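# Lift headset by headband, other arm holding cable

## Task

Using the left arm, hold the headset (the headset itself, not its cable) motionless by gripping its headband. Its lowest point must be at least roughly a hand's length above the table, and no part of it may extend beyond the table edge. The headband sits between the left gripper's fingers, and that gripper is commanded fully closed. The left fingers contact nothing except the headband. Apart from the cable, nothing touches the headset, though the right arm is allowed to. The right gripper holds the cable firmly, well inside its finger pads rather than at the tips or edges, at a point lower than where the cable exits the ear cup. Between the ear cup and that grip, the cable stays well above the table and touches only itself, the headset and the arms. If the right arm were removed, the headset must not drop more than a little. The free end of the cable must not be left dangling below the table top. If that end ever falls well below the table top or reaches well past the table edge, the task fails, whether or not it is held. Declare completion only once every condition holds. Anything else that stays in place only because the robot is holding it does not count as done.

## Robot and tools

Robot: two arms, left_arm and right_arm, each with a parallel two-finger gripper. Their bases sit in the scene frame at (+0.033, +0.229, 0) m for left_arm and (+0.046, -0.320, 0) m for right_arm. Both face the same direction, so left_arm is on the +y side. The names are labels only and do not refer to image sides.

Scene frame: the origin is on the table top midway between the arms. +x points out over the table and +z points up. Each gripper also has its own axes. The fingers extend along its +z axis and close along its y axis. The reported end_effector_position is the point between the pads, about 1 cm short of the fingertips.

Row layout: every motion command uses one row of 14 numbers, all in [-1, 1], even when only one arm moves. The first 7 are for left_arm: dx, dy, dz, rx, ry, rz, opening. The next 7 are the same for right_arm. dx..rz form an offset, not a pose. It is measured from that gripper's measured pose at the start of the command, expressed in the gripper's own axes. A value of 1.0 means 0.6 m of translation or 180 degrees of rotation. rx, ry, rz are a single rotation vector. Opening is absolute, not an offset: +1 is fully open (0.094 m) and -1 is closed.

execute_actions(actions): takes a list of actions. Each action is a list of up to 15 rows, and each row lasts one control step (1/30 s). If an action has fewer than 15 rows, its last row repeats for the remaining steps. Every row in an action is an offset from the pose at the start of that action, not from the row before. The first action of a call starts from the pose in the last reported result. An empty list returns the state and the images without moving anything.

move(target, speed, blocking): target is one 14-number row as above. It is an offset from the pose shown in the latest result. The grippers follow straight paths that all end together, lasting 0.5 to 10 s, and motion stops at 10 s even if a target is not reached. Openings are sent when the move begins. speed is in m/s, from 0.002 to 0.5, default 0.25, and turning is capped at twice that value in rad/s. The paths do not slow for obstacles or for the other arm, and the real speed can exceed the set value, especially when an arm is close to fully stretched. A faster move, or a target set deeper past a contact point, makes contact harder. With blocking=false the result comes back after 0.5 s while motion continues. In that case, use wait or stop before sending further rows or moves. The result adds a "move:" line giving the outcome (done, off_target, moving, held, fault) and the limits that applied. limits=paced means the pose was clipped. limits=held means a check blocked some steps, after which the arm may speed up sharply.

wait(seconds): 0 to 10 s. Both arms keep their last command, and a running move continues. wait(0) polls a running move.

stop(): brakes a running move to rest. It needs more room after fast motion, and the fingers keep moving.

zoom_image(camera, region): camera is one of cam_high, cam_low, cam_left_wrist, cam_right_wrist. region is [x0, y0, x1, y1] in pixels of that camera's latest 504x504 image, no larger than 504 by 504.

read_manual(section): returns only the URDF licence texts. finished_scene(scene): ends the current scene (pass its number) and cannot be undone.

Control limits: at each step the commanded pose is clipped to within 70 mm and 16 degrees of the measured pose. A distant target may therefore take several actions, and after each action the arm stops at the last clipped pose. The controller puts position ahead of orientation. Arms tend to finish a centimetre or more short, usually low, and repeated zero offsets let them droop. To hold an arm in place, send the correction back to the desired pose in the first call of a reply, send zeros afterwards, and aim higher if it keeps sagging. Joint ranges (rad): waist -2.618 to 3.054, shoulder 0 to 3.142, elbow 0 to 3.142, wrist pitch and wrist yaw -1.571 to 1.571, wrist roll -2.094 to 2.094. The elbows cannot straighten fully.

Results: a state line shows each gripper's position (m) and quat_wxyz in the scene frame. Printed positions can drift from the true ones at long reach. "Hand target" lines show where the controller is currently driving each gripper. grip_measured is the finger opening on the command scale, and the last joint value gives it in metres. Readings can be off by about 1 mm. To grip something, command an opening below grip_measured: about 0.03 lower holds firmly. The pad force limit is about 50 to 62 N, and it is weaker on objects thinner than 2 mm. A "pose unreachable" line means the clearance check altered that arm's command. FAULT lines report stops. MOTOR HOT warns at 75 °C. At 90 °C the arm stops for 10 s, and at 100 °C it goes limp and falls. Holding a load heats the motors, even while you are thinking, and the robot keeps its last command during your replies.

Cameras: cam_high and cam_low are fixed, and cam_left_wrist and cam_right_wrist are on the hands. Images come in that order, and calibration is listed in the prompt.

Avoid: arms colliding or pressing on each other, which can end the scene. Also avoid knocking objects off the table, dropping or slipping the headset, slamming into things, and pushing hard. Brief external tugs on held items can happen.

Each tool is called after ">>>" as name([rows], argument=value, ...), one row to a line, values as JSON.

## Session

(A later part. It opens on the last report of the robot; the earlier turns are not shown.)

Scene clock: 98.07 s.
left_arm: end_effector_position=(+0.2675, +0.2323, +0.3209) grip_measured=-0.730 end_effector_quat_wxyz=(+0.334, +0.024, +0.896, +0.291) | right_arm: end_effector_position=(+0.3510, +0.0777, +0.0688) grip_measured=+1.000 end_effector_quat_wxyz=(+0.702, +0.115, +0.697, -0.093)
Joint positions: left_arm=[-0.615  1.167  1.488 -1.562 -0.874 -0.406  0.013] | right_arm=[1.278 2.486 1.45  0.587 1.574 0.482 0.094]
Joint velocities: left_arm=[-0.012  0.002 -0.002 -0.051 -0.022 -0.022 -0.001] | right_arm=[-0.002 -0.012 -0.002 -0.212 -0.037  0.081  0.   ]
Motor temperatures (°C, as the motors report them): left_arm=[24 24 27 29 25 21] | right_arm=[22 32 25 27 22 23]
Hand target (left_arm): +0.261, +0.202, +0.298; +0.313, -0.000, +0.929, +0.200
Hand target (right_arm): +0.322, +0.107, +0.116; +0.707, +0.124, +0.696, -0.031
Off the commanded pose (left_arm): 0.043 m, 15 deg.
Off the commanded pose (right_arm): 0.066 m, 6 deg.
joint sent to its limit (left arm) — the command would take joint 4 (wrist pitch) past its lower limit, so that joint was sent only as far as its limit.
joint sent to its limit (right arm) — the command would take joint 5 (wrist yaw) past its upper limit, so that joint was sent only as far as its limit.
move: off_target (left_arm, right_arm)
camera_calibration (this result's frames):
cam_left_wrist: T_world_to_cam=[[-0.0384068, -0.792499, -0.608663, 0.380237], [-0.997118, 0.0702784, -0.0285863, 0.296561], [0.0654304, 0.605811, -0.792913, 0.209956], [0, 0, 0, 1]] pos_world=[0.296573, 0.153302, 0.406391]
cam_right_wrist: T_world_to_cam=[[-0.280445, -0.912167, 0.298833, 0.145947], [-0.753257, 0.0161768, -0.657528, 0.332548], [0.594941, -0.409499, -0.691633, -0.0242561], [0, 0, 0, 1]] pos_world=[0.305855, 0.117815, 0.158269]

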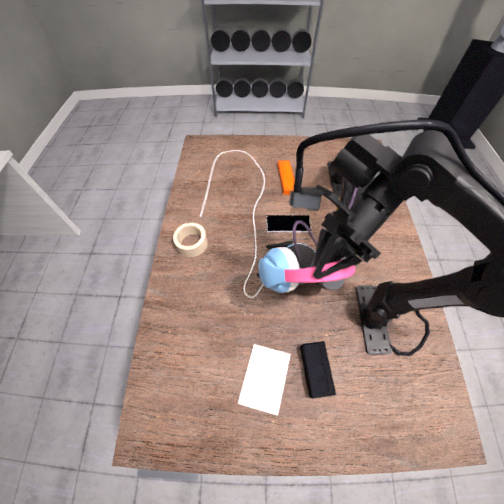

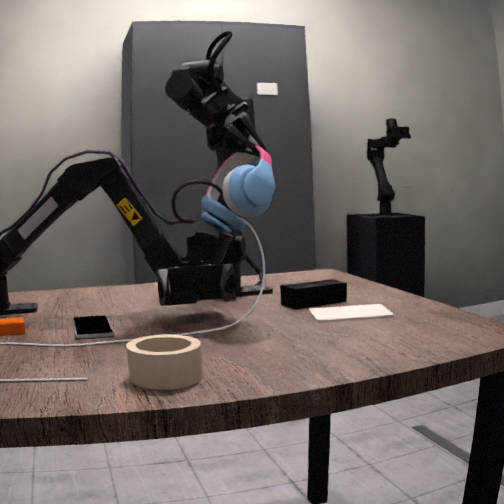

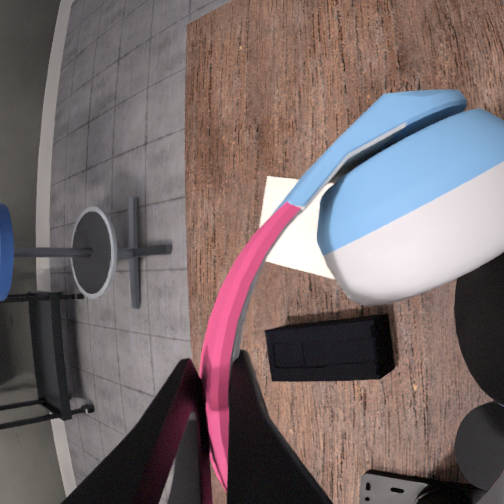

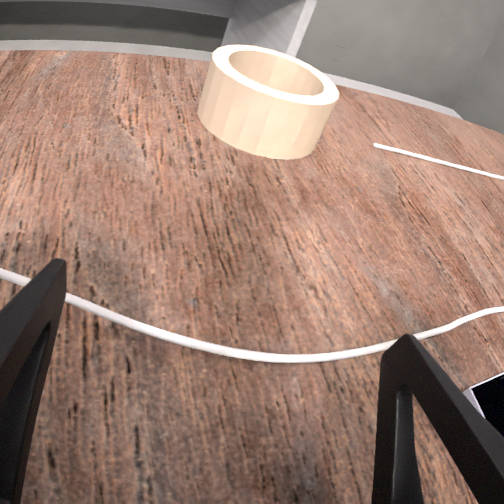

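>>> move(target=[0,0,0,0,0,0,-1, -0.12,-0.03,0.03,0,0.5,0,1])

Scene clock: 117.97 s.
left_arm: end_effector_position=(+0.2682, +0.2332, +0.3192) grip_measured=-0.983 end_effector_quat_wxyz=(+0.332, +0.019, +0.898, +0.289) | right_arm: end_effector_position=(+0.3575, +0.0505, +0.1232) grip_measured=+1.000 end_effector_quat_wxyz=(+0.015, +0.156, +0.987, +0.045)
Joint positions: left_arm=[-0.604  1.167  1.484 -1.555 -0.865 -0.408  0.001] | right_arm=[ 0.861  2.446  2.539 -1.572 -0.021  1.176  0.094]
Joint velocities: left_arm=[-0.002 -0.012 -0.012 -0.007  0.051 -0.022 -0.001] | right_arm=[-0.002 -0.007 -0.007  0.022 -0.066 -0.022  0.   ]
Motor temperatures (°C, as the motors report them): left_arm=[24 24 26 27 25 22] | right_arm=[23 34 26 27 22 23]
Hand target (left_arm): +0.268, +0.232, +0.321; +0.334, +0.024, +0.896, +0.291
Hand target (right_arm): +0.359, +0.050, +0.138; +0.022, +0.152, +0.986, +0.059
Off the commanded pose (left_arm): 0.002 m, 1 deg.
Off the commanded pose (right_arm): 0.018 m, 4 deg.
joint sent to its limit (right arm) — the command would take joint 4 (wrist pitch) past its lower limit, so that joint was sent only as far as its limit.
move: off_target (right_arm); limits=paced
camera_calibration (this result's frames):
cam_left_wrist: T_world_to_cam=[[-0.0316196, -0.79851, -0.60115, 0.377171], [-0.997752, 0.0607715, -0.0282427, 0.299348], [0.0590849, 0.598906, -0.798637, 0.213137], [0, 0, 0, 1]] pos_world=[0.298008, 0.155334, 0.40541]
cam_right_wrist: T_world_to_cam=[[0.0240979, -0.996441, -0.0807766, 0.0488924], [-0.718478, -0.0734453, 0.691661, 0.199571], [-0.695132, 0.0413687, -0.717691, 0.439973], [0, 0, 0, 1]] pos_world=[0.448049, 0.0451748, 0.181679]

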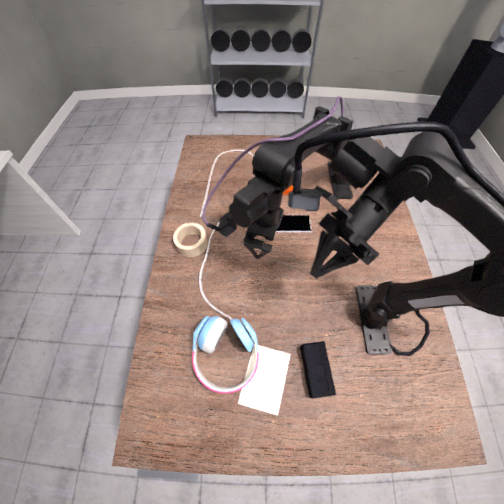

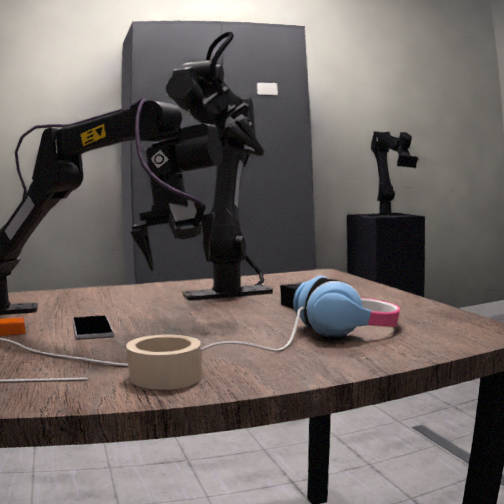

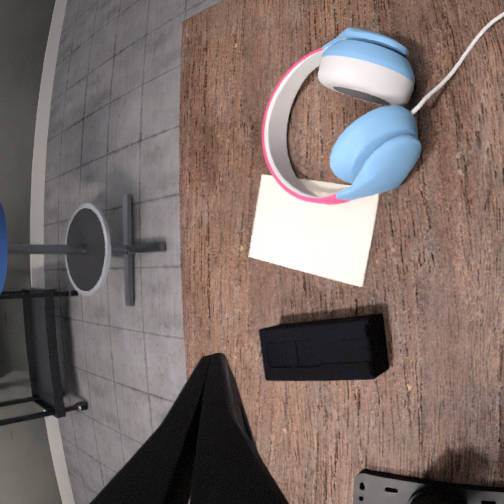

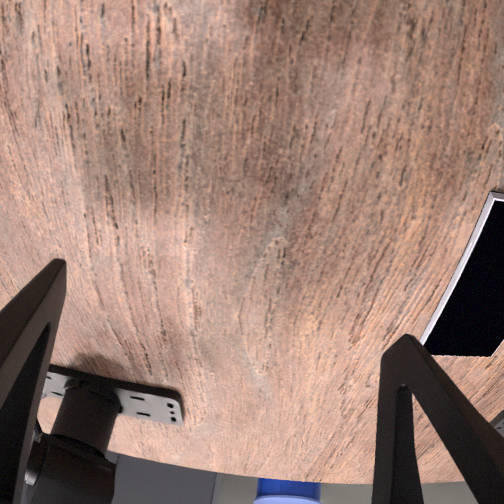

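>>> move(target=[0.05,0.025,0.52,0.18,0.11,-0.045,1, -0.003,0.002,-0.025,0,0,0,1], speed=0.4)

Scene clock: 139.73 s.
left_arm: end_effector_position=(+0.4279, +0.4152, +0.1131) grip_measured=+1.000 end_effector_quat_wxyz=(+0.171, -0.002, +0.985, +0.015) | right_arm: end_effector_position=(+0.3571, +0.0508, +0.1232) grip_measured=+1.000 end_effector_quat_wxyz=(+0.014, +0.156, +0.987, +0.046)
Joint positions: left_arm=[ 0.493  1.906  1.585 -0.931  0.134  0.467  0.094] | right_arm=[ 0.861  2.446  2.539 -1.572 -0.024  1.176  0.094]
Joint velocities: left_arm=[-0.007 -0.007 -0.012 -0.007 -0.022  0.037  0.   ] | right_arm=[ 0.007  0.002 -0.007  0.051 -0.037 -0.022  0.   ]
Motor temperatures (°C, as the motors report them): left_arm=[24 25 26 27 24 22] | right_arm=[22 33 26 26 22 22]
Hand target (left_arm): +0.433, +0.416, +0.125; +0.185, +0.003, +0.983, +0.015
Hand target (right_arm): +0.358, +0.049, +0.138; +0.022, +0.156, +0.986, +0.056
Off the commanded pose (left_arm): 0.008 m, 1 deg.
Off the commanded pose (right_arm): 0.015 m, 0 deg.
joint sent to its limit (right arm) — the command would take joint 4 (wrist pitch) past its lower limit, so that joint was sent only as far as its limit.
move: off_target (right_arm)
camera_calibration (this result's frames):
cam_left_wrist: T_world_to_cam=[[-0.194315, -0.980022, -0.0424114, 0.485465], [-0.949672, 0.177117, 0.258365, 0.340536], [-0.245692, 0.0904812, -0.965116, 0.290463], [0, 0, 0, 1]] pos_world=[0.489096, 0.389171, 0.212937]
cam_right_wrist: T_world_to_cam=[[0.0245399, -0.99631, -0.0822501, 0.0491561], [-0.716884, -0.0748811, 0.693159, 0.198602], [-0.69676, 0.0419538, -0.716076, 0.440023], [0, 0, 0, 1]] pos_world=[0.447759, 0.0453856, 0.181471]

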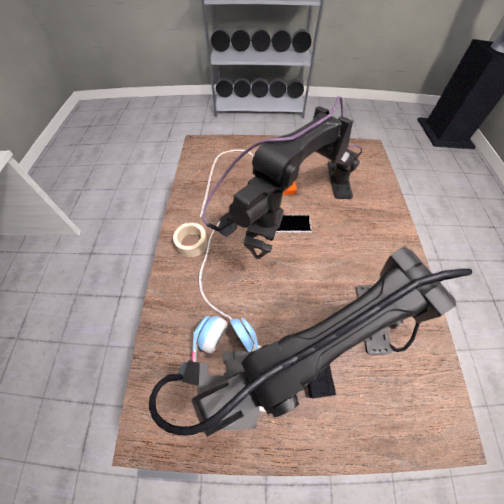

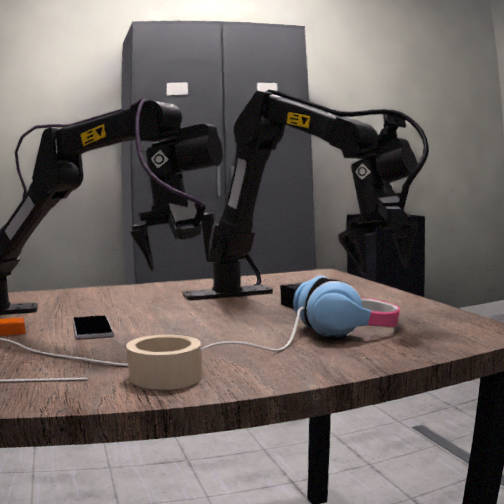

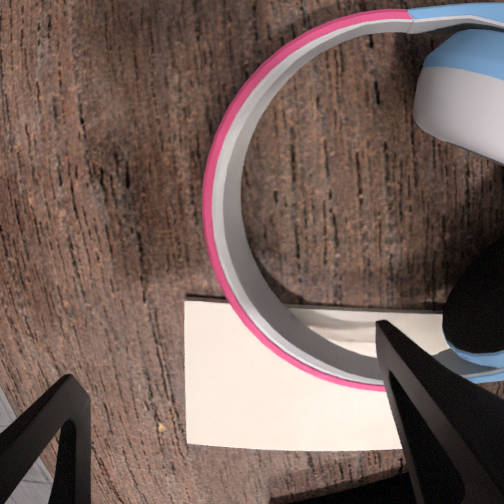

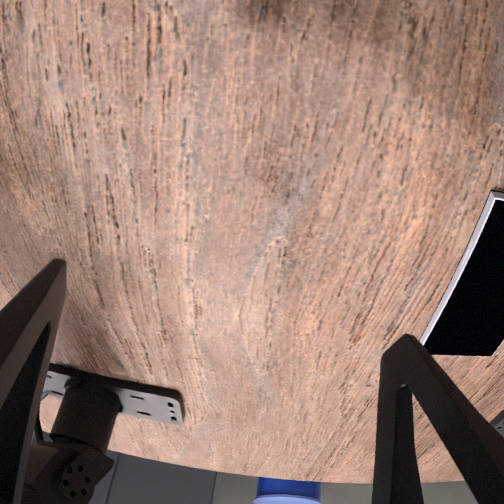

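>>> move(target=[-0.05,0.01,0.13,0,0,0,1, -0.003,0.002,-0.025,0,0,0,1], speed=0.15)

Scene clock: 145.53 s.
left_arm: end_effector_position=(+0.4692, +0.4230, +0.0397) grip_measured=+1.000 end_effector_quat_wxyz=(+0.153, -0.003, +0.988, +0.007) | right_arm: end_effector_position=(+0.3571, +0.0508, +0.1232) grip_measured=+1.000 end_effector_quat_wxyz=(+0.014, +0.156, +0.987, +0.046)
Joint positions: left_arm=[ 0.462  2.145  1.651 -0.794  0.121  0.438  0.094] | right_arm=[ 0.861  2.446  2.539 -1.572 -0.024  1.176  0.094]
Joint velocities: left_arm=[-0.017  0.007 -0.017  0.081 -0.007 -0.051  0.   ] | right_arm=[-0.022 -0.012 -0.002 -0.022 -0.066 -0.007  0.   ]
Motor temperatures (°C, as the motors report them): left_arm=[24 26 27 27 24 21] | right_arm=[22 33 26 26 22 22]
Hand target (left_arm): +0.481, +0.424, +0.049; +0.171, -0.002, +0.985, +0.014
Hand target (right_arm): +0.358, +0.049, +0.138; +0.021, +0.156, +0.986, +0.057
Off the commanded pose (left_arm): 0.017 m, 2 deg.
Off the commanded pose (right_arm): 0.015 m, 0 deg.
joint sent to its limit (right arm) — the command would take joint 4 (wrist pitch) past its lower limit, so that joint was sent only as far as its limit.
move: off_target (left_arm, right_arm)
camera_calibration (this result's frames):
cam_left_wrist: T_world_to_cam=[[-0.19554, -0.980476, -0.0207398, 0.497926], [-0.939679, 0.181268, 0.290078, 0.389661], [-0.280655, 0.0762106, -0.956778, 0.251168], [0, 0, 0, 1]] pos_world=[0.534012, 0.398431, 0.137607]
cam_right_wrist: T_world_to_cam=[[0.0245399, -0.99631, -0.0822501, 0.0491561], [-0.716884, -0.0748811, 0.693159, 0.198602], [-0.69676, 0.0419538, -0.716076, 0.440023], [0, 0, 0, 1]] pos_world=[0.447759, 0.0453856, 0.181471]

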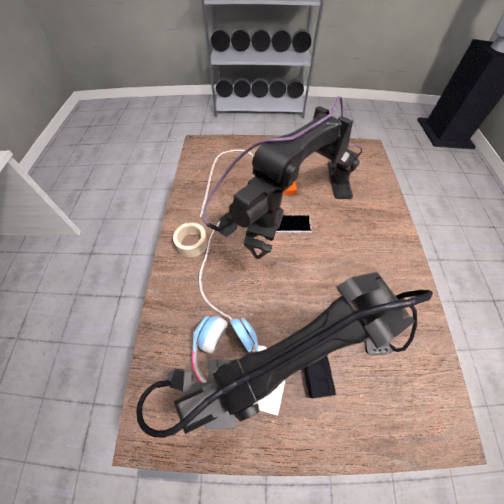

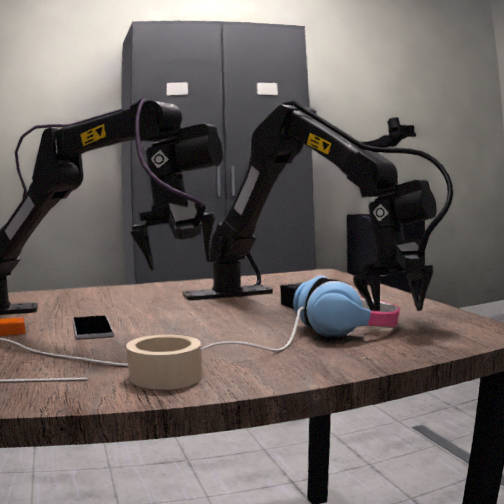

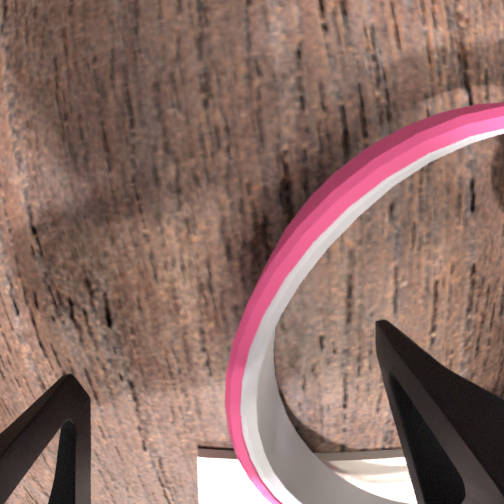

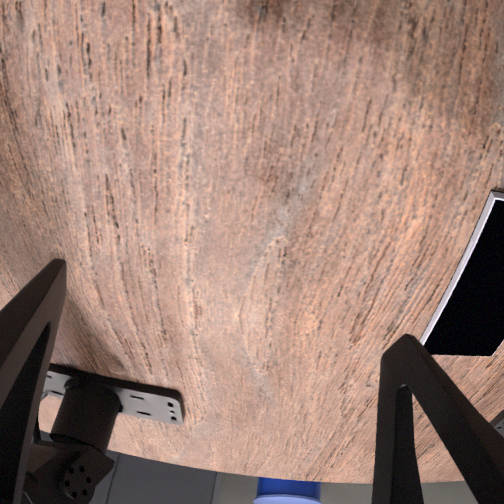

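The band is between the fingers. I'll close the gripper, then lift the headset and bring it toward the right arm.

>>> execute_actions([
  [[0,0,0.01,0,0,0,-1, -0.003,0.002,-0.025,0,0,0,1]],
  [[0,0,0.01,0,0,0,-1, -0.003,0.002,-0.025,0,0,0,1]],
])

>>> move(target=[0.1,-0.3,-0.45,0,0,0,-1, 0,0,0,0,0,0,1], speed=0.2)

Scene clock: 150.57 s.
left_arm: end_effector_position=(+0.4750, +0.4161, +0.0418) grip_measured=-0.800 end_effector_quat_wxyz=(+0.168, -0.007, +0.986, -0.014) | right_arm: end_effector_position=(+0.3571, +0.0508, +0.1232) grip_measured=+1.000 end_effector_quat_wxyz=(+0.014, +0.156, +0.987, +0.046)
Joint positions: left_arm=[ 0.462  2.144  1.651 -0.783  0.171  0.421  0.009] | right_arm=[ 0.861  2.446  2.539 -1.572 -0.024  1.176  0.094]
Joint velocities: left_arm=[ 0.007 -0.012  0.012 -0.037 -0.037 -0.066 -0.   ] | right_arm=[ 0.002 -0.027 -0.012 -0.051  0.081 -0.066  0.   ]
Motor temperatures (°C, as the motors report them): left_arm=[24 27 27 27 24 21] | right_arm=[22 33 26 26 22 22]
Hand target (left_arm): +0.476, +0.418, +0.036; +0.165, -0.006, +0.986, -0.008
Hand target (right_arm): +0.358, +0.049, +0.138; +0.021, +0.156, +0.986, +0.057
Off the commanded pose (left_arm): 0.006 m, 1 deg.
Off the commanded pose (right_arm): 0.015 m, 0 deg.
joint sent to its limit (right arm) — the command would take joint 4 (wrist pitch) past its lower limit, so that joint was sent only as far as its limit.
camera_calibration (this result's frames):
cam_left_wrist: T_world_to_cam=[[-0.193812, -0.98091, 0.0159021, 0.490109], [-0.948357, 0.19148, 0.252893, 0.39718], [-0.25111, 0.0339327, -0.967364, 0.25937], [0, 0, 0, 1]] pos_world=[0.536788, 0.3959, 0.142668]
cam_right_wrist: T_world_to_cam=[[0.0245399, -0.99631, -0.0822501, 0.0491561], [-0.716884, -0.0748811, 0.693159, 0.198602], [-0.69676, 0.0419538, -0.716076, 0.440023], [0, 0, 0, 1]] pos_world=[0.447759, 0.0453856, 0.181471]

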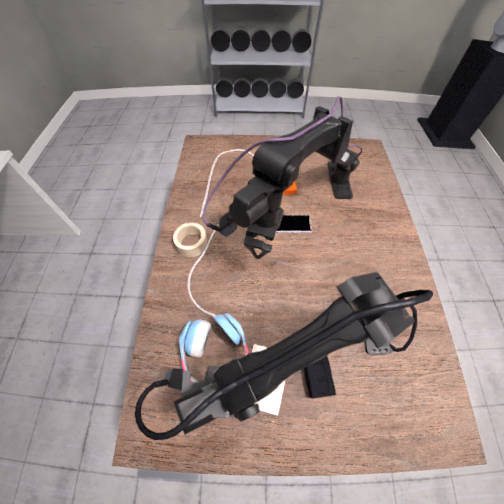

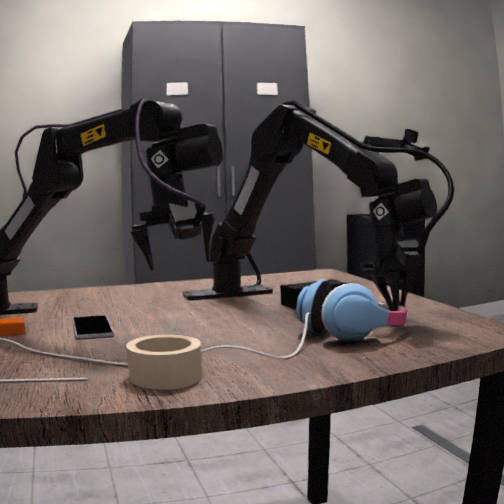

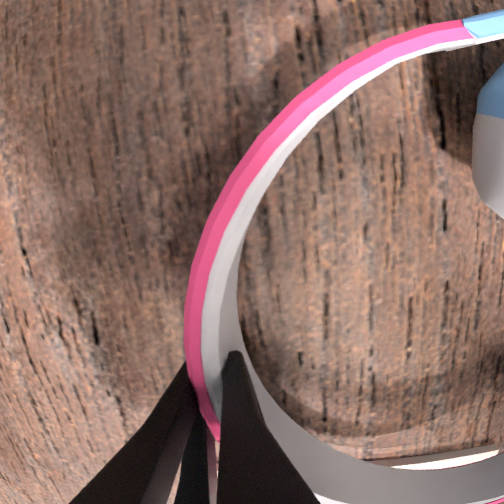

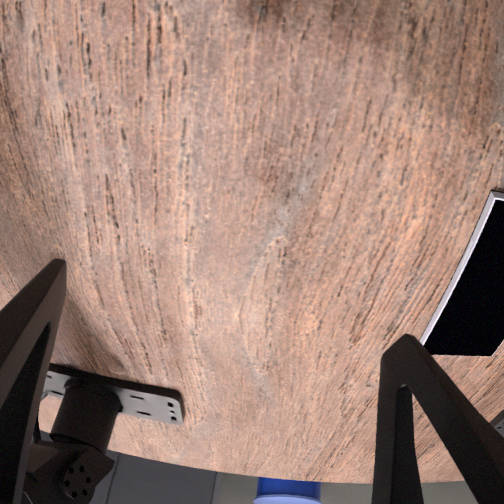

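Scene clock: 152.87 s.
left_arm: end_effector_position=(+0.3402, +0.2748, +0.2698) grip_measured=-0.770 end_effector_quat_wxyz=(+0.150, -0.027, +0.987, +0.053) | right_arm: end_effector_position=(+0.3564, +0.0472, +0.1229) grip_measured=+1.000 end_effector_quat_wxyz=(+0.012, +0.157, +0.987, +0.039)
Joint positions: left_arm=[ 0.096  1.551  1.822 -1.534 -0.084  0.054  0.011] | right_arm=[ 0.858  2.446  2.539 -1.585 -0.021  1.175  0.094]
Joint velocities: left_arm=[-0.002 -0.017 -0.002 -0.066  0.051  0.037 -0.   ] | right_arm=[-0.012 -0.007  0.002  0.007 -0.022 -0.081  0.   ]
Motor temperatures (°C, as the motors report them): left_arm=[24 27 27 27 24 21] | right_arm=[22 33 25 26 22 22]
Hand target (left_arm): +0.335, +0.241, +0.285; +0.171, -0.007, +0.985, -0.016
Hand target (right_arm): +0.357, +0.051, +0.123; +0.014, +0.156, +0.987, +0.045
Off the commanded pose (left_arm): 0.036 m, 8 deg.
Off the commanded pose (right_arm): 0.004 m, 1 deg.
joint sent to its limit (left arm) — the command would take joint 4 (wrist pitch) past its lower limit, so that joint was sent only as far as its limit.
move: off_target (left_arm)
camera_calibration (this result's frames):
cam_left_wrist: T_world_to_cam=[[-0.1354, -0.985622, -0.101077, 0.334727], [-0.946467, 0.0984955, 0.307408, 0.248953], [-0.293032, 0.137289, -0.946194, 0.430973], [0, 0, 0, 1]] pos_world=[0.407237, 0.246225, 0.365087]
cam_right_wrist: T_world_to_cam=[[0.0219195, -0.997247, -0.0708352, 0.0451648], [-0.712598, -0.0652799, 0.698529, 0.195355], [-0.70123, 0.0351656, -0.712067, 0.440869], [0, 0, 0, 1]] pos_world=[0.447371, 0.0422898, 0.180667]

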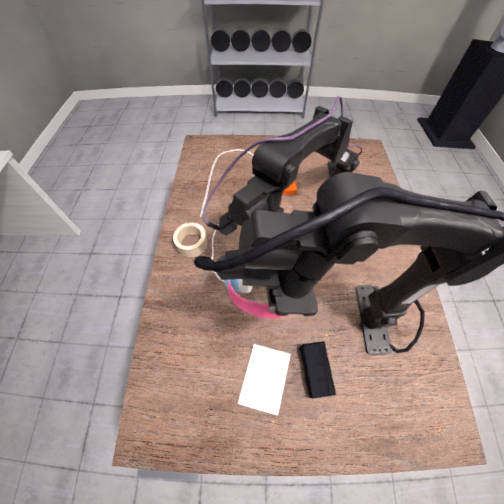

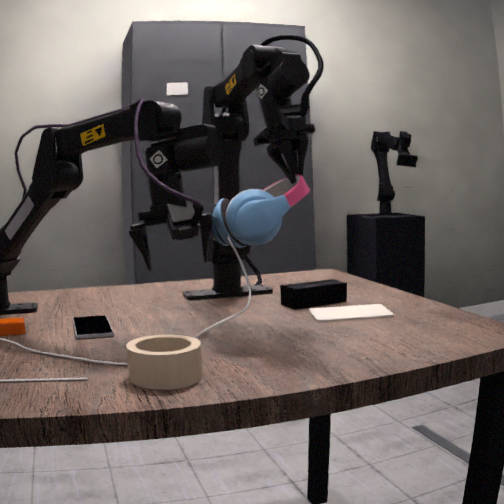

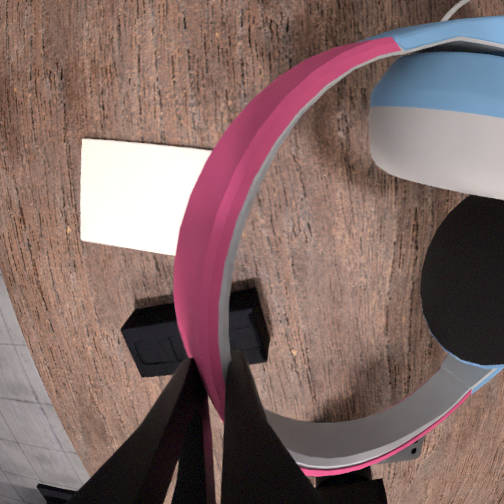

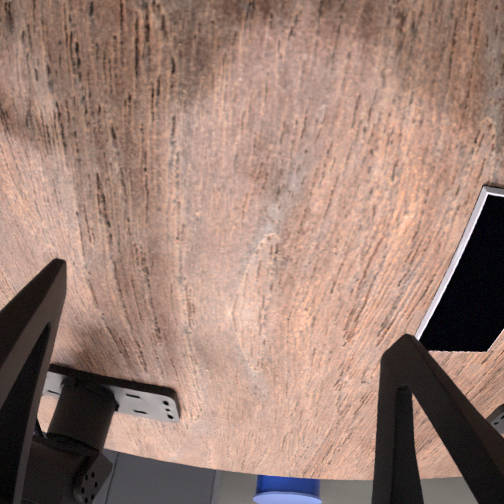

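>>> move(target=[0,0,-0.05,0,0,0,-1, 0.1,0.006,0.02,-0.254,-0.427,-0.287,1])

Scene clock: 175.93 s.
left_arm: end_effector_position=(+0.3326, +0.2786, +0.2764) grip_measured=-0.826 end_effector_quat_wxyz=(+0.149, -0.028, +0.986, +0.065) | right_arm: end_effector_position=(+0.3017, +0.0763, +0.1066) grip_measured=+1.000 end_effector_quat_wxyz=(+0.648, -0.273, +0.656, +0.275)
Joint positions: left_arm=[ 0.097  1.538  1.837 -1.562 -0.109  0.056  0.008] | right_arm=[1.114 2.085 0.591 1.485 0.319 0.01  0.094]
Joint velocities: left_arm=[-0.002 -0.012  0.002  0.066 -0.022  0.022  0.001] | right_arm=[-0.002  0.002 -0.002  0.037  0.007 -0.022  0.   ]
Motor temperatures (°C, as the motors report them): left_arm=[24 28 28 26 25 21] | right_arm=[22 32 25 27 22 22]
Hand target (left_arm): +0.331, +0.271, +0.297; +0.186, -0.024, +0.981, +0.056
Hand target (right_arm): +0.304, +0.071, +0.106; +0.652, -0.273, +0.652, +0.274
Off the commanded pose (left_arm): 0.023 m, 1 deg.
Off the commanded pose (right_arm): 0.007 m, 1 deg.
joint sent to its limit (left arm) — the command would take joint 4 (wrist pitch) past its lower limit, so that joint was sent only as far as its limit.
move: off_target (left_arm)
camera_calibration (this result's frames):
cam_left_wrist: T_world_to_cam=[[-0.129954, -0.983644, -0.124729, 0.342294], [-0.946444, 0.0855622, 0.311326, 0.241866], [-0.295562, 0.158506, -0.942082, 0.428272], [0, 0, 0, 1]] pos_world=[0.399976, 0.248117, 0.370863]
cam_right_wrist: T_world_to_cam=[[0.676347, -0.661957, 0.323059, -0.19081], [-0.354757, -0.677115, -0.644719, 0.251615], [0.645524, 0.321447, -0.692799, -0.0403125], [0, 0, 0, 1]] pos_world=[0.244339, 0.0570226, 0.195936]

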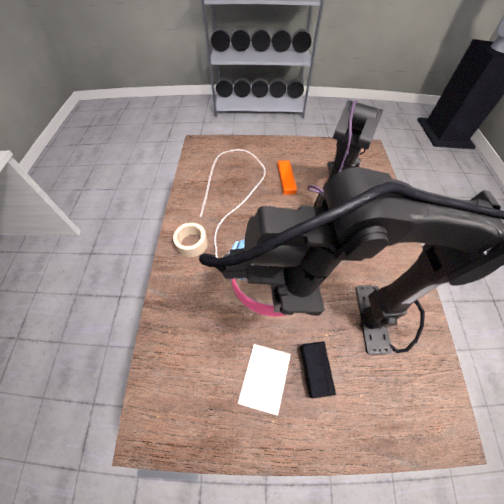

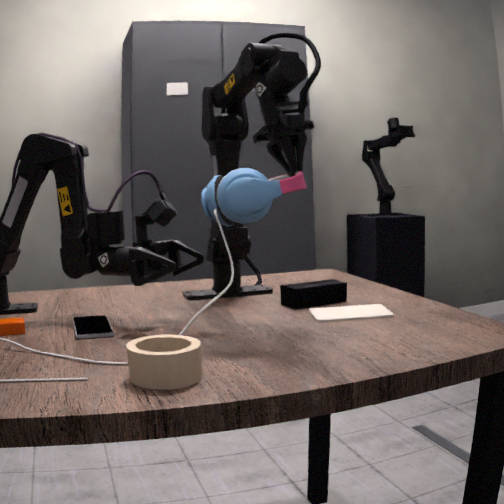

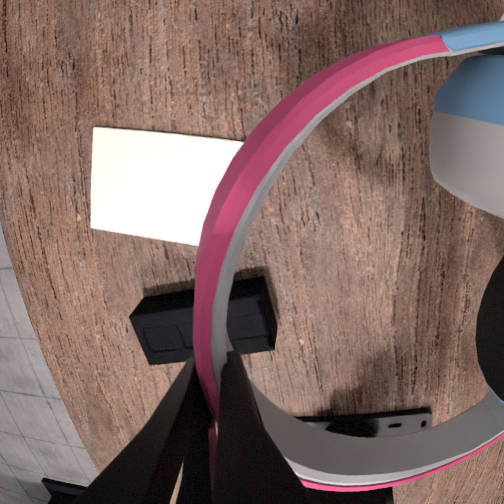

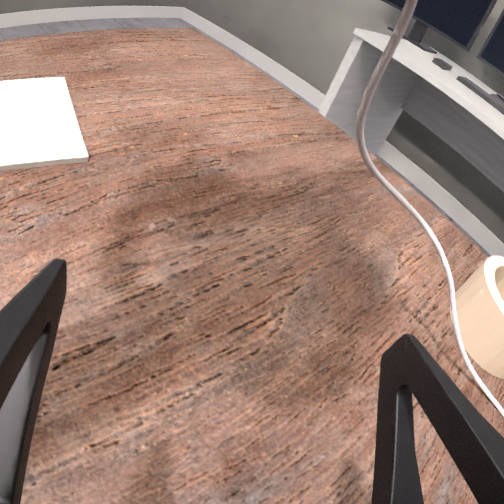

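>>> move(target=[0,0,-0.03,0,0,0,-1, -0.02,-0.1,0.08,0,0,0,1])

Scene clock: 180.70 s.
left_arm: end_effector_position=(+0.3322, +0.2818, +0.2768) grip_measured=-0.826 end_effector_quat_wxyz=(+0.148, -0.028, +0.986, +0.074) | right_arm: end_effector_position=(+0.3727, +0.0622, +0.1111) grip_measured=+1.000 end_effector_quat_wxyz=(+0.642, -0.274, +0.664, +0.269)
Joint positions: left_arm=[ 0.097  1.538  1.837 -1.562 -0.127  0.058  0.008] | right_arm=[0.901 2.085 0.703 1.35  0.115 0.009 0.094]
Joint velocities: left_arm=[-0.002  0.002  0.007  0.022  0.022 -0.037 -0.   ] | right_arm=[ 0.002 -0.002  0.002 -0.022 -0.022  0.007  0.   ]
Motor temperatures (°C, as the motors report them): left_arm=[24 28 28 26 25 21] | right_arm=[22 31 25 28 22 22]
Hand target (left_arm): +0.327, +0.276, +0.293; +0.176, -0.026, +0.982, +0.068
Hand target (right_arm): +0.377, +0.069, +0.118; +0.646, -0.270, +0.658, +0.278
Off the commanded pose (left_arm): 0.018 m, 1 deg.
Off the commanded pose (right_arm): 0.011 m, 1 deg.
joint sent to its limit (left arm) — the command would take joint 4 (wrist pitch) past its lower limit, so that joint was sent only as far as its limit.
move: off_target (left_arm, right_arm)
camera_calibration (this result's frames):
cam_left_wrist: T_world_to_cam=[[-0.126882, -0.981674, -0.142186, 0.348703], [-0.946092, 0.0767046, 0.314683, 0.242523], [-0.29801, 0.174449, -0.938487, 0.423308], [0, 0, 0, 1]] pos_world=[0.399844, 0.249864, 0.370532]
cam_right_wrist: T_world_to_cam=[[0.676013, -0.661787, 0.324106, -0.249595], [-0.370021, -0.685215, -0.627348, 0.274427], [0.637253, 0.304169, -0.708089, -0.0725876], [0, 0, 0, 1]] pos_world=[0.31653, 0.0449418, 0.201658]

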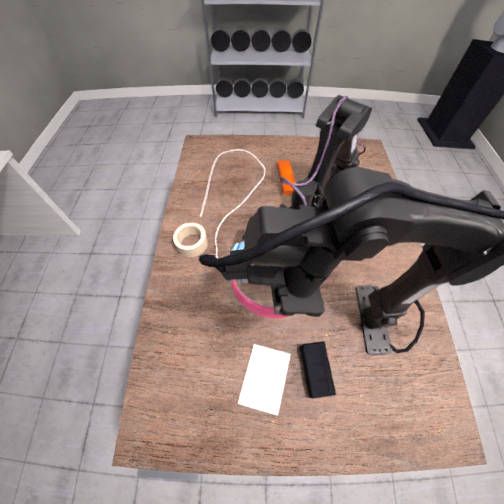

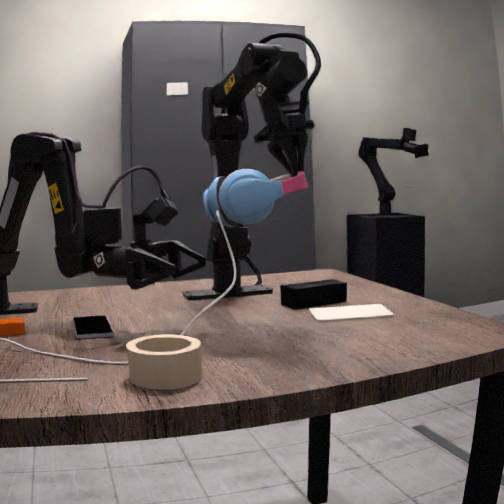

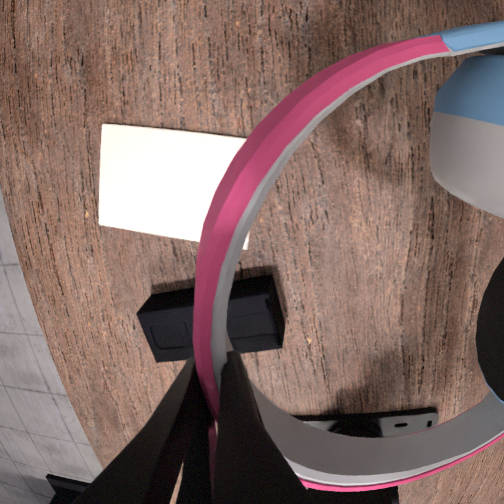

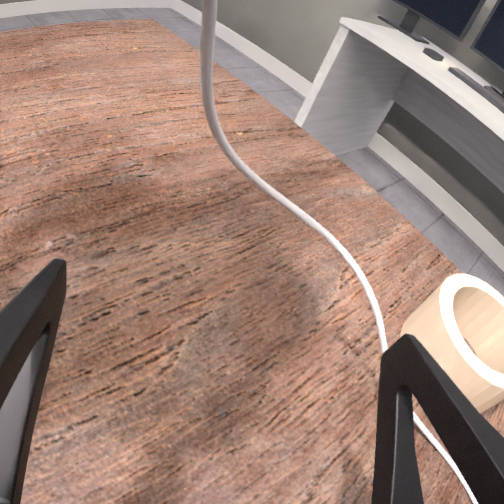

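>>> move(target=[0,0,-0.03,0,0,0,-1, -0.02,0.01,0.12,0,0,0,1], speed=0.15)

Scene clock: 185.70 s.
left_arm: end_effector_position=(+0.3317, +0.2853, +0.2772) grip_measured=-0.826 end_effector_quat_wxyz=(+0.147, -0.028, +0.985, +0.085) | right_arm: end_effector_position=(+0.4124, +0.1130, +0.1126) grip_measured=+1.000 end_effector_quat_wxyz=(+0.634, -0.278, +0.671, +0.265)
Joint positions: left_arm=[ 0.097  1.538  1.837 -1.562 -0.148  0.062  0.008] | right_arm=[0.901 2.196 0.997 1.143 0.113 0.009 0.094]
Joint velocities: left_arm=[-0.002  0.017  0.002  0.007 -0.007 -0.066  0.001] | right_arm=[-0.012  0.007  0.007 -0.022 -0.022 -0.066  0.   ]
Motor temperatures (°C, as the motors report them): left_arm=[24 28 28 26 25 21] | right_arm=[22 31 25 28 22 22]
Hand target (left_arm): +0.327, +0.279, +0.293; +0.176, -0.026, +0.981, +0.077
Hand target (right_arm): +0.419, +0.117, +0.123; +0.642, -0.274, +0.664, +0.269
Off the commanded pose (left_arm): 0.018 m, 1 deg.
Off the commanded pose (right_arm): 0.012 m, 1 deg.
joint sent to its limit (left arm) — the command would take joint 4 (wrist pitch) past its lower limit, so that joint was sent only as far as its limit.
move: off_target (left_arm, right_arm)
camera_calibration (this result's frames):
cam_left_wrist: T_world_to_cam=[[-0.125129, -0.978851, -0.161842, 0.356243], [-0.945448, 0.0681889, 0.318556, 0.242782], [-0.300784, 0.192874, -0.933986, 0.417402], [0, 0, 0, 1]] pos_world=[0.399661, 0.251649, 0.370162]
cam_right_wrist: T_world_to_cam=[[0.681799, -0.654727, 0.326316, -0.246749], [-0.378058, -0.697237, -0.609042, 0.327485], [0.626277, 0.291878, -0.7229, -0.104776], [0, 0, 0, 1]] pos_world=[0.35766, 0.0973631, 0.204228]

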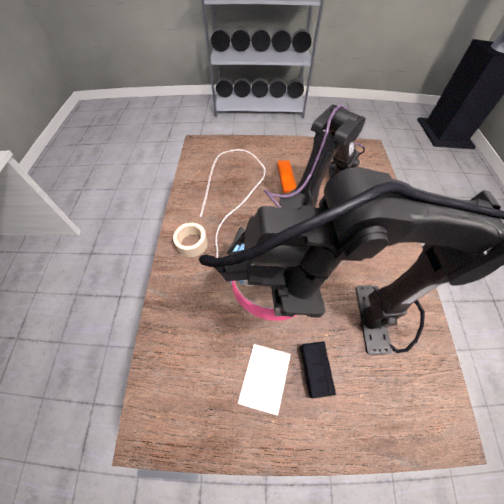

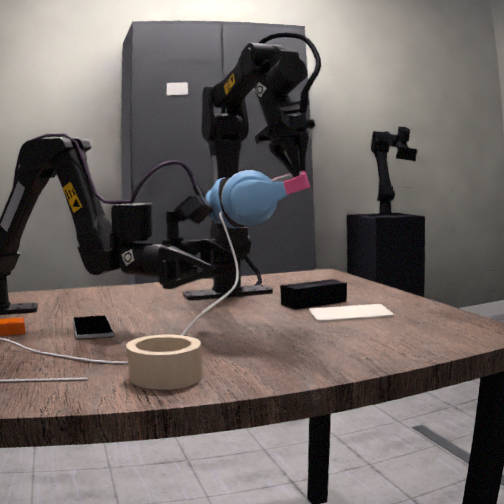

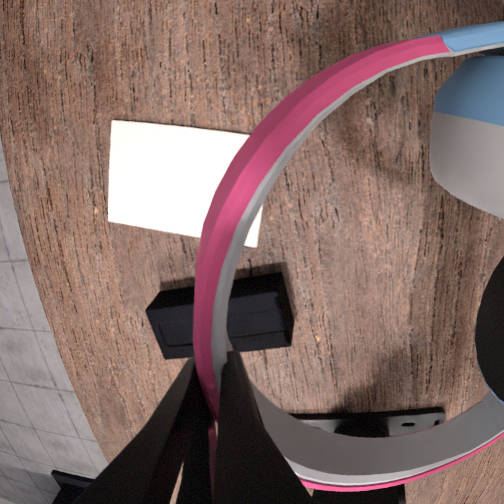

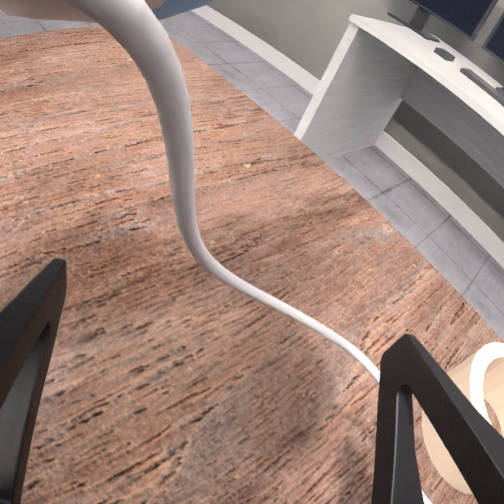

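Cable is between the fingertips. I'll advance another 2.5 cm and close.

>>> move(target=[0,0,-0.03,0,0,0,-1, -0.02,0.01,0.04,0,0,0,1], speed=0.1)

>>> execute_actions([
  [[0,0,-0.03,0,0,0,-1, -0.015,0,0,0,0,0,-1]],
  [[0,0,-0.03,0,0,0,-1, -0.015,0,0,0,0,0,-1]],
])

Scene clock: 192.70 s.
left_arm: end_effector_position=(+0.3296, +0.2922, +0.2803) grip_measured=-0.826 end_effector_quat_wxyz=(+0.148, -0.029, +0.983, +0.105) | right_arm: end_effector_position=(+0.4232, +0.1249, +0.1134) grip_measured=+1.000 end_effector_quat_wxyz=(+0.628, -0.280, +0.678, +0.259)
Joint positions: left_arm=[ 0.097  1.531  1.837 -1.562 -0.188  0.067  0.008] | right_arm=[0.901 2.215 1.078 1.059 0.12  0.009 0.094]
Joint velocities: left_arm=[ 0.002  0.007 -0.002  0.037 -0.081 -0.051  0.001] | right_arm=[-0.007  0.012  0.002 -0.051 -0.022  0.007  0.   ]
Motor temperatures (°C, as the motors report them): left_arm=[24 28 28 26 25 21] | right_arm=[22 31 25 29 22 22]
Hand target (left_arm): +0.327, +0.282, +0.294; +0.175, -0.024, +0.980, +0.088
Hand target (right_arm): +0.425, +0.134, +0.124; +0.634, -0.278, +0.671, +0.265
Off the commanded pose (left_arm): 0.017 m, 2 deg.
Off the commanded pose (right_arm): 0.014 m, 1 deg.
joint sent to its limit (left arm) — the command would take joint 4 (wrist pitch) past its lower limit, so that joint was sent only as far as its limit.
move: off_target (left_arm, right_arm)
camera_calibration (this result's frames):
cam_left_wrist: T_world_to_cam=[[-0.116901, -0.972578, -0.201064, 0.369644], [-0.946645, 0.0478982, 0.318699, 0.245606], [-0.300329, 0.227593, -0.926285, 0.405848], [0, 0, 0, 1]] pos_world=[0.397601, 0.255375, 0.371979]
cam_right_wrist: T_world_to_cam=[[0.682279, -0.653012, 0.328741, -0.247246], [-0.390507, -0.705651, -0.591237, 0.344564], [0.618061, 0.275013, -0.736457, -0.107284], [0, 0, 0, 1]] pos_world=[0.369553, 0.111192, 0.205989]

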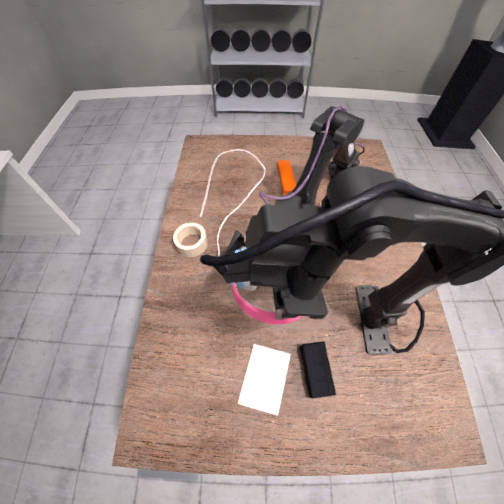

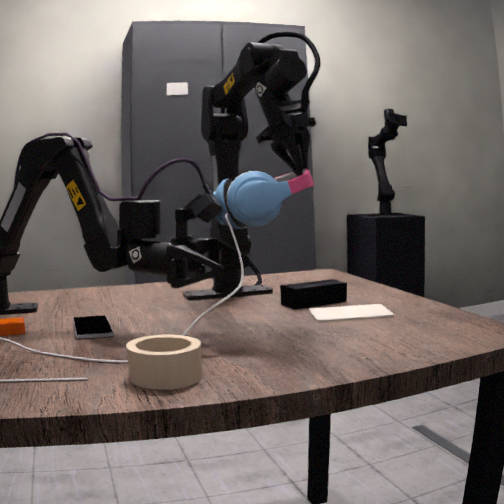

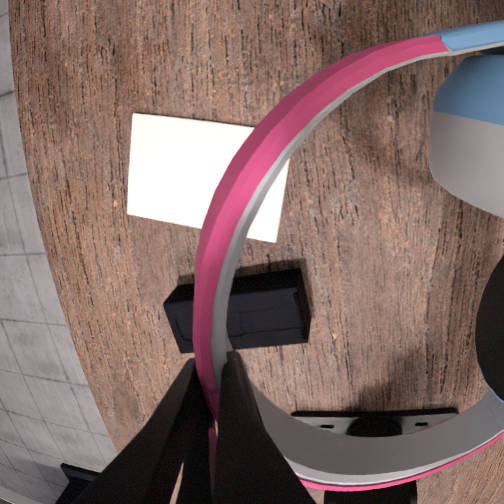

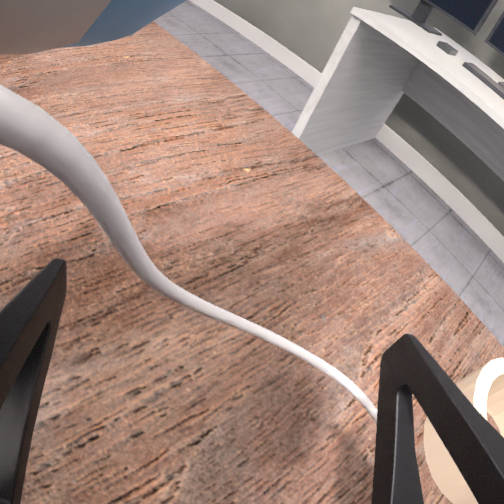

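Scene clock: 193.70 s.
left_arm: end_effector_position=(+0.3293, +0.2948, +0.2812) grip_measured=-0.826 end_effector_quat_wxyz=(+0.147, -0.026, +0.982, +0.118) | right_arm: end_effector_position=(+0.4224, +0.1238, +0.1010) grip_measured=-0.979 end_effector_quat_wxyz=(+0.612, -0.288, +0.693, +0.250)
Joint positions: left_arm=[ 0.09   1.531  1.837 -1.562 -0.214  0.071  0.008] | right_arm=[0.901 2.215 1.078 1.008 0.12  0.009 0.001]
Joint velocities: left_arm=[-0.002 -0.007  0.007 -0.051 -0.022 -0.007  0.001] | right_arm=[ 0.017 -0.007  0.012  0.022 -0.051  0.037 -0.   ]
Motor temperatures (°C, as the motors report them): left_arm=[24 28 28 26 25 21] | right_arm=[22 31 25 29 22 22]
Hand target (left_arm): +0.324, +0.290, +0.297; +0.175, -0.024, +0.978, +0.114
Hand target (right_arm): +0.423, +0.125, +0.116; +0.620, -0.284, +0.686, +0.255
Off the commanded pose (left_arm): 0.018 m, 1 deg.
Off the commanded pose (right_arm): 0.015 m, 1 deg.
joint sent to its limit (left arm) — the command would take joint 4 (wrist pitch) past its lower limit, so that joint was sent only as far as its limit.
camera_calibration (this result's frames):
cam_left_wrist: T_world_to_cam=[[-0.119392, -0.966806, -0.225903, 0.378449], [-0.945543, 0.0413264, 0.322864, 0.245318], [-0.302811, 0.252148, -0.91909, 0.397539], [0, 0, 0, 1]] pos_world=[0.397522, 0.25551, 0.371663]
cam_right_wrist: T_world_to_cam=[[0.692601, -0.639934, 0.332849, -0.249684], [-0.408319, -0.728219, -0.550429, 0.342409], [0.594625, 0.24532, -0.765663, -0.099107], [0, 0, 0, 1]] pos_world=[0.371675, 0.11388, 0.195697]

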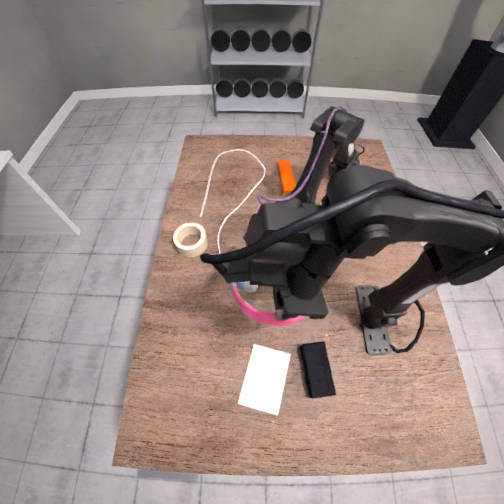

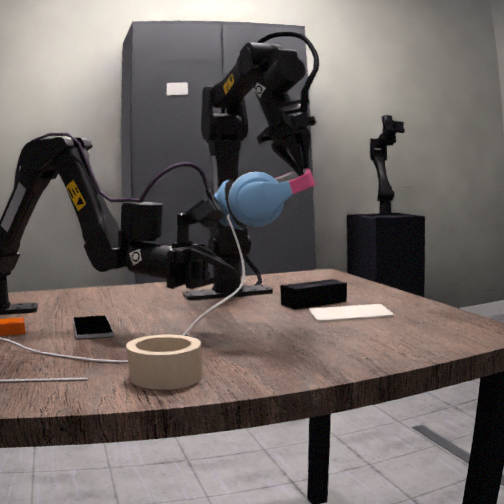

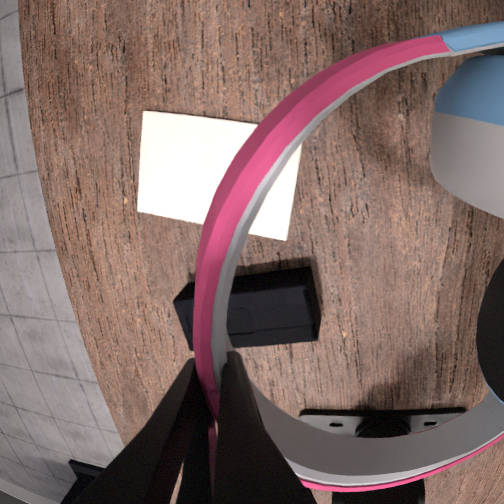

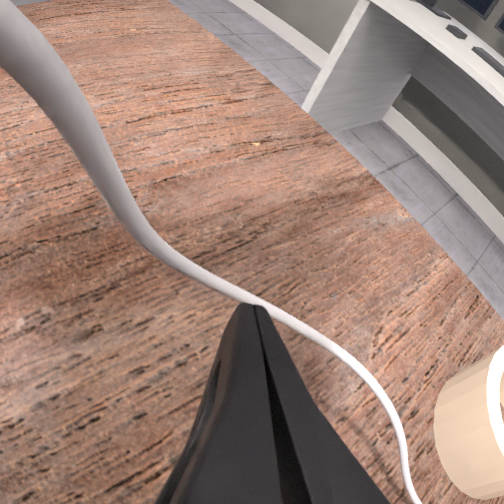

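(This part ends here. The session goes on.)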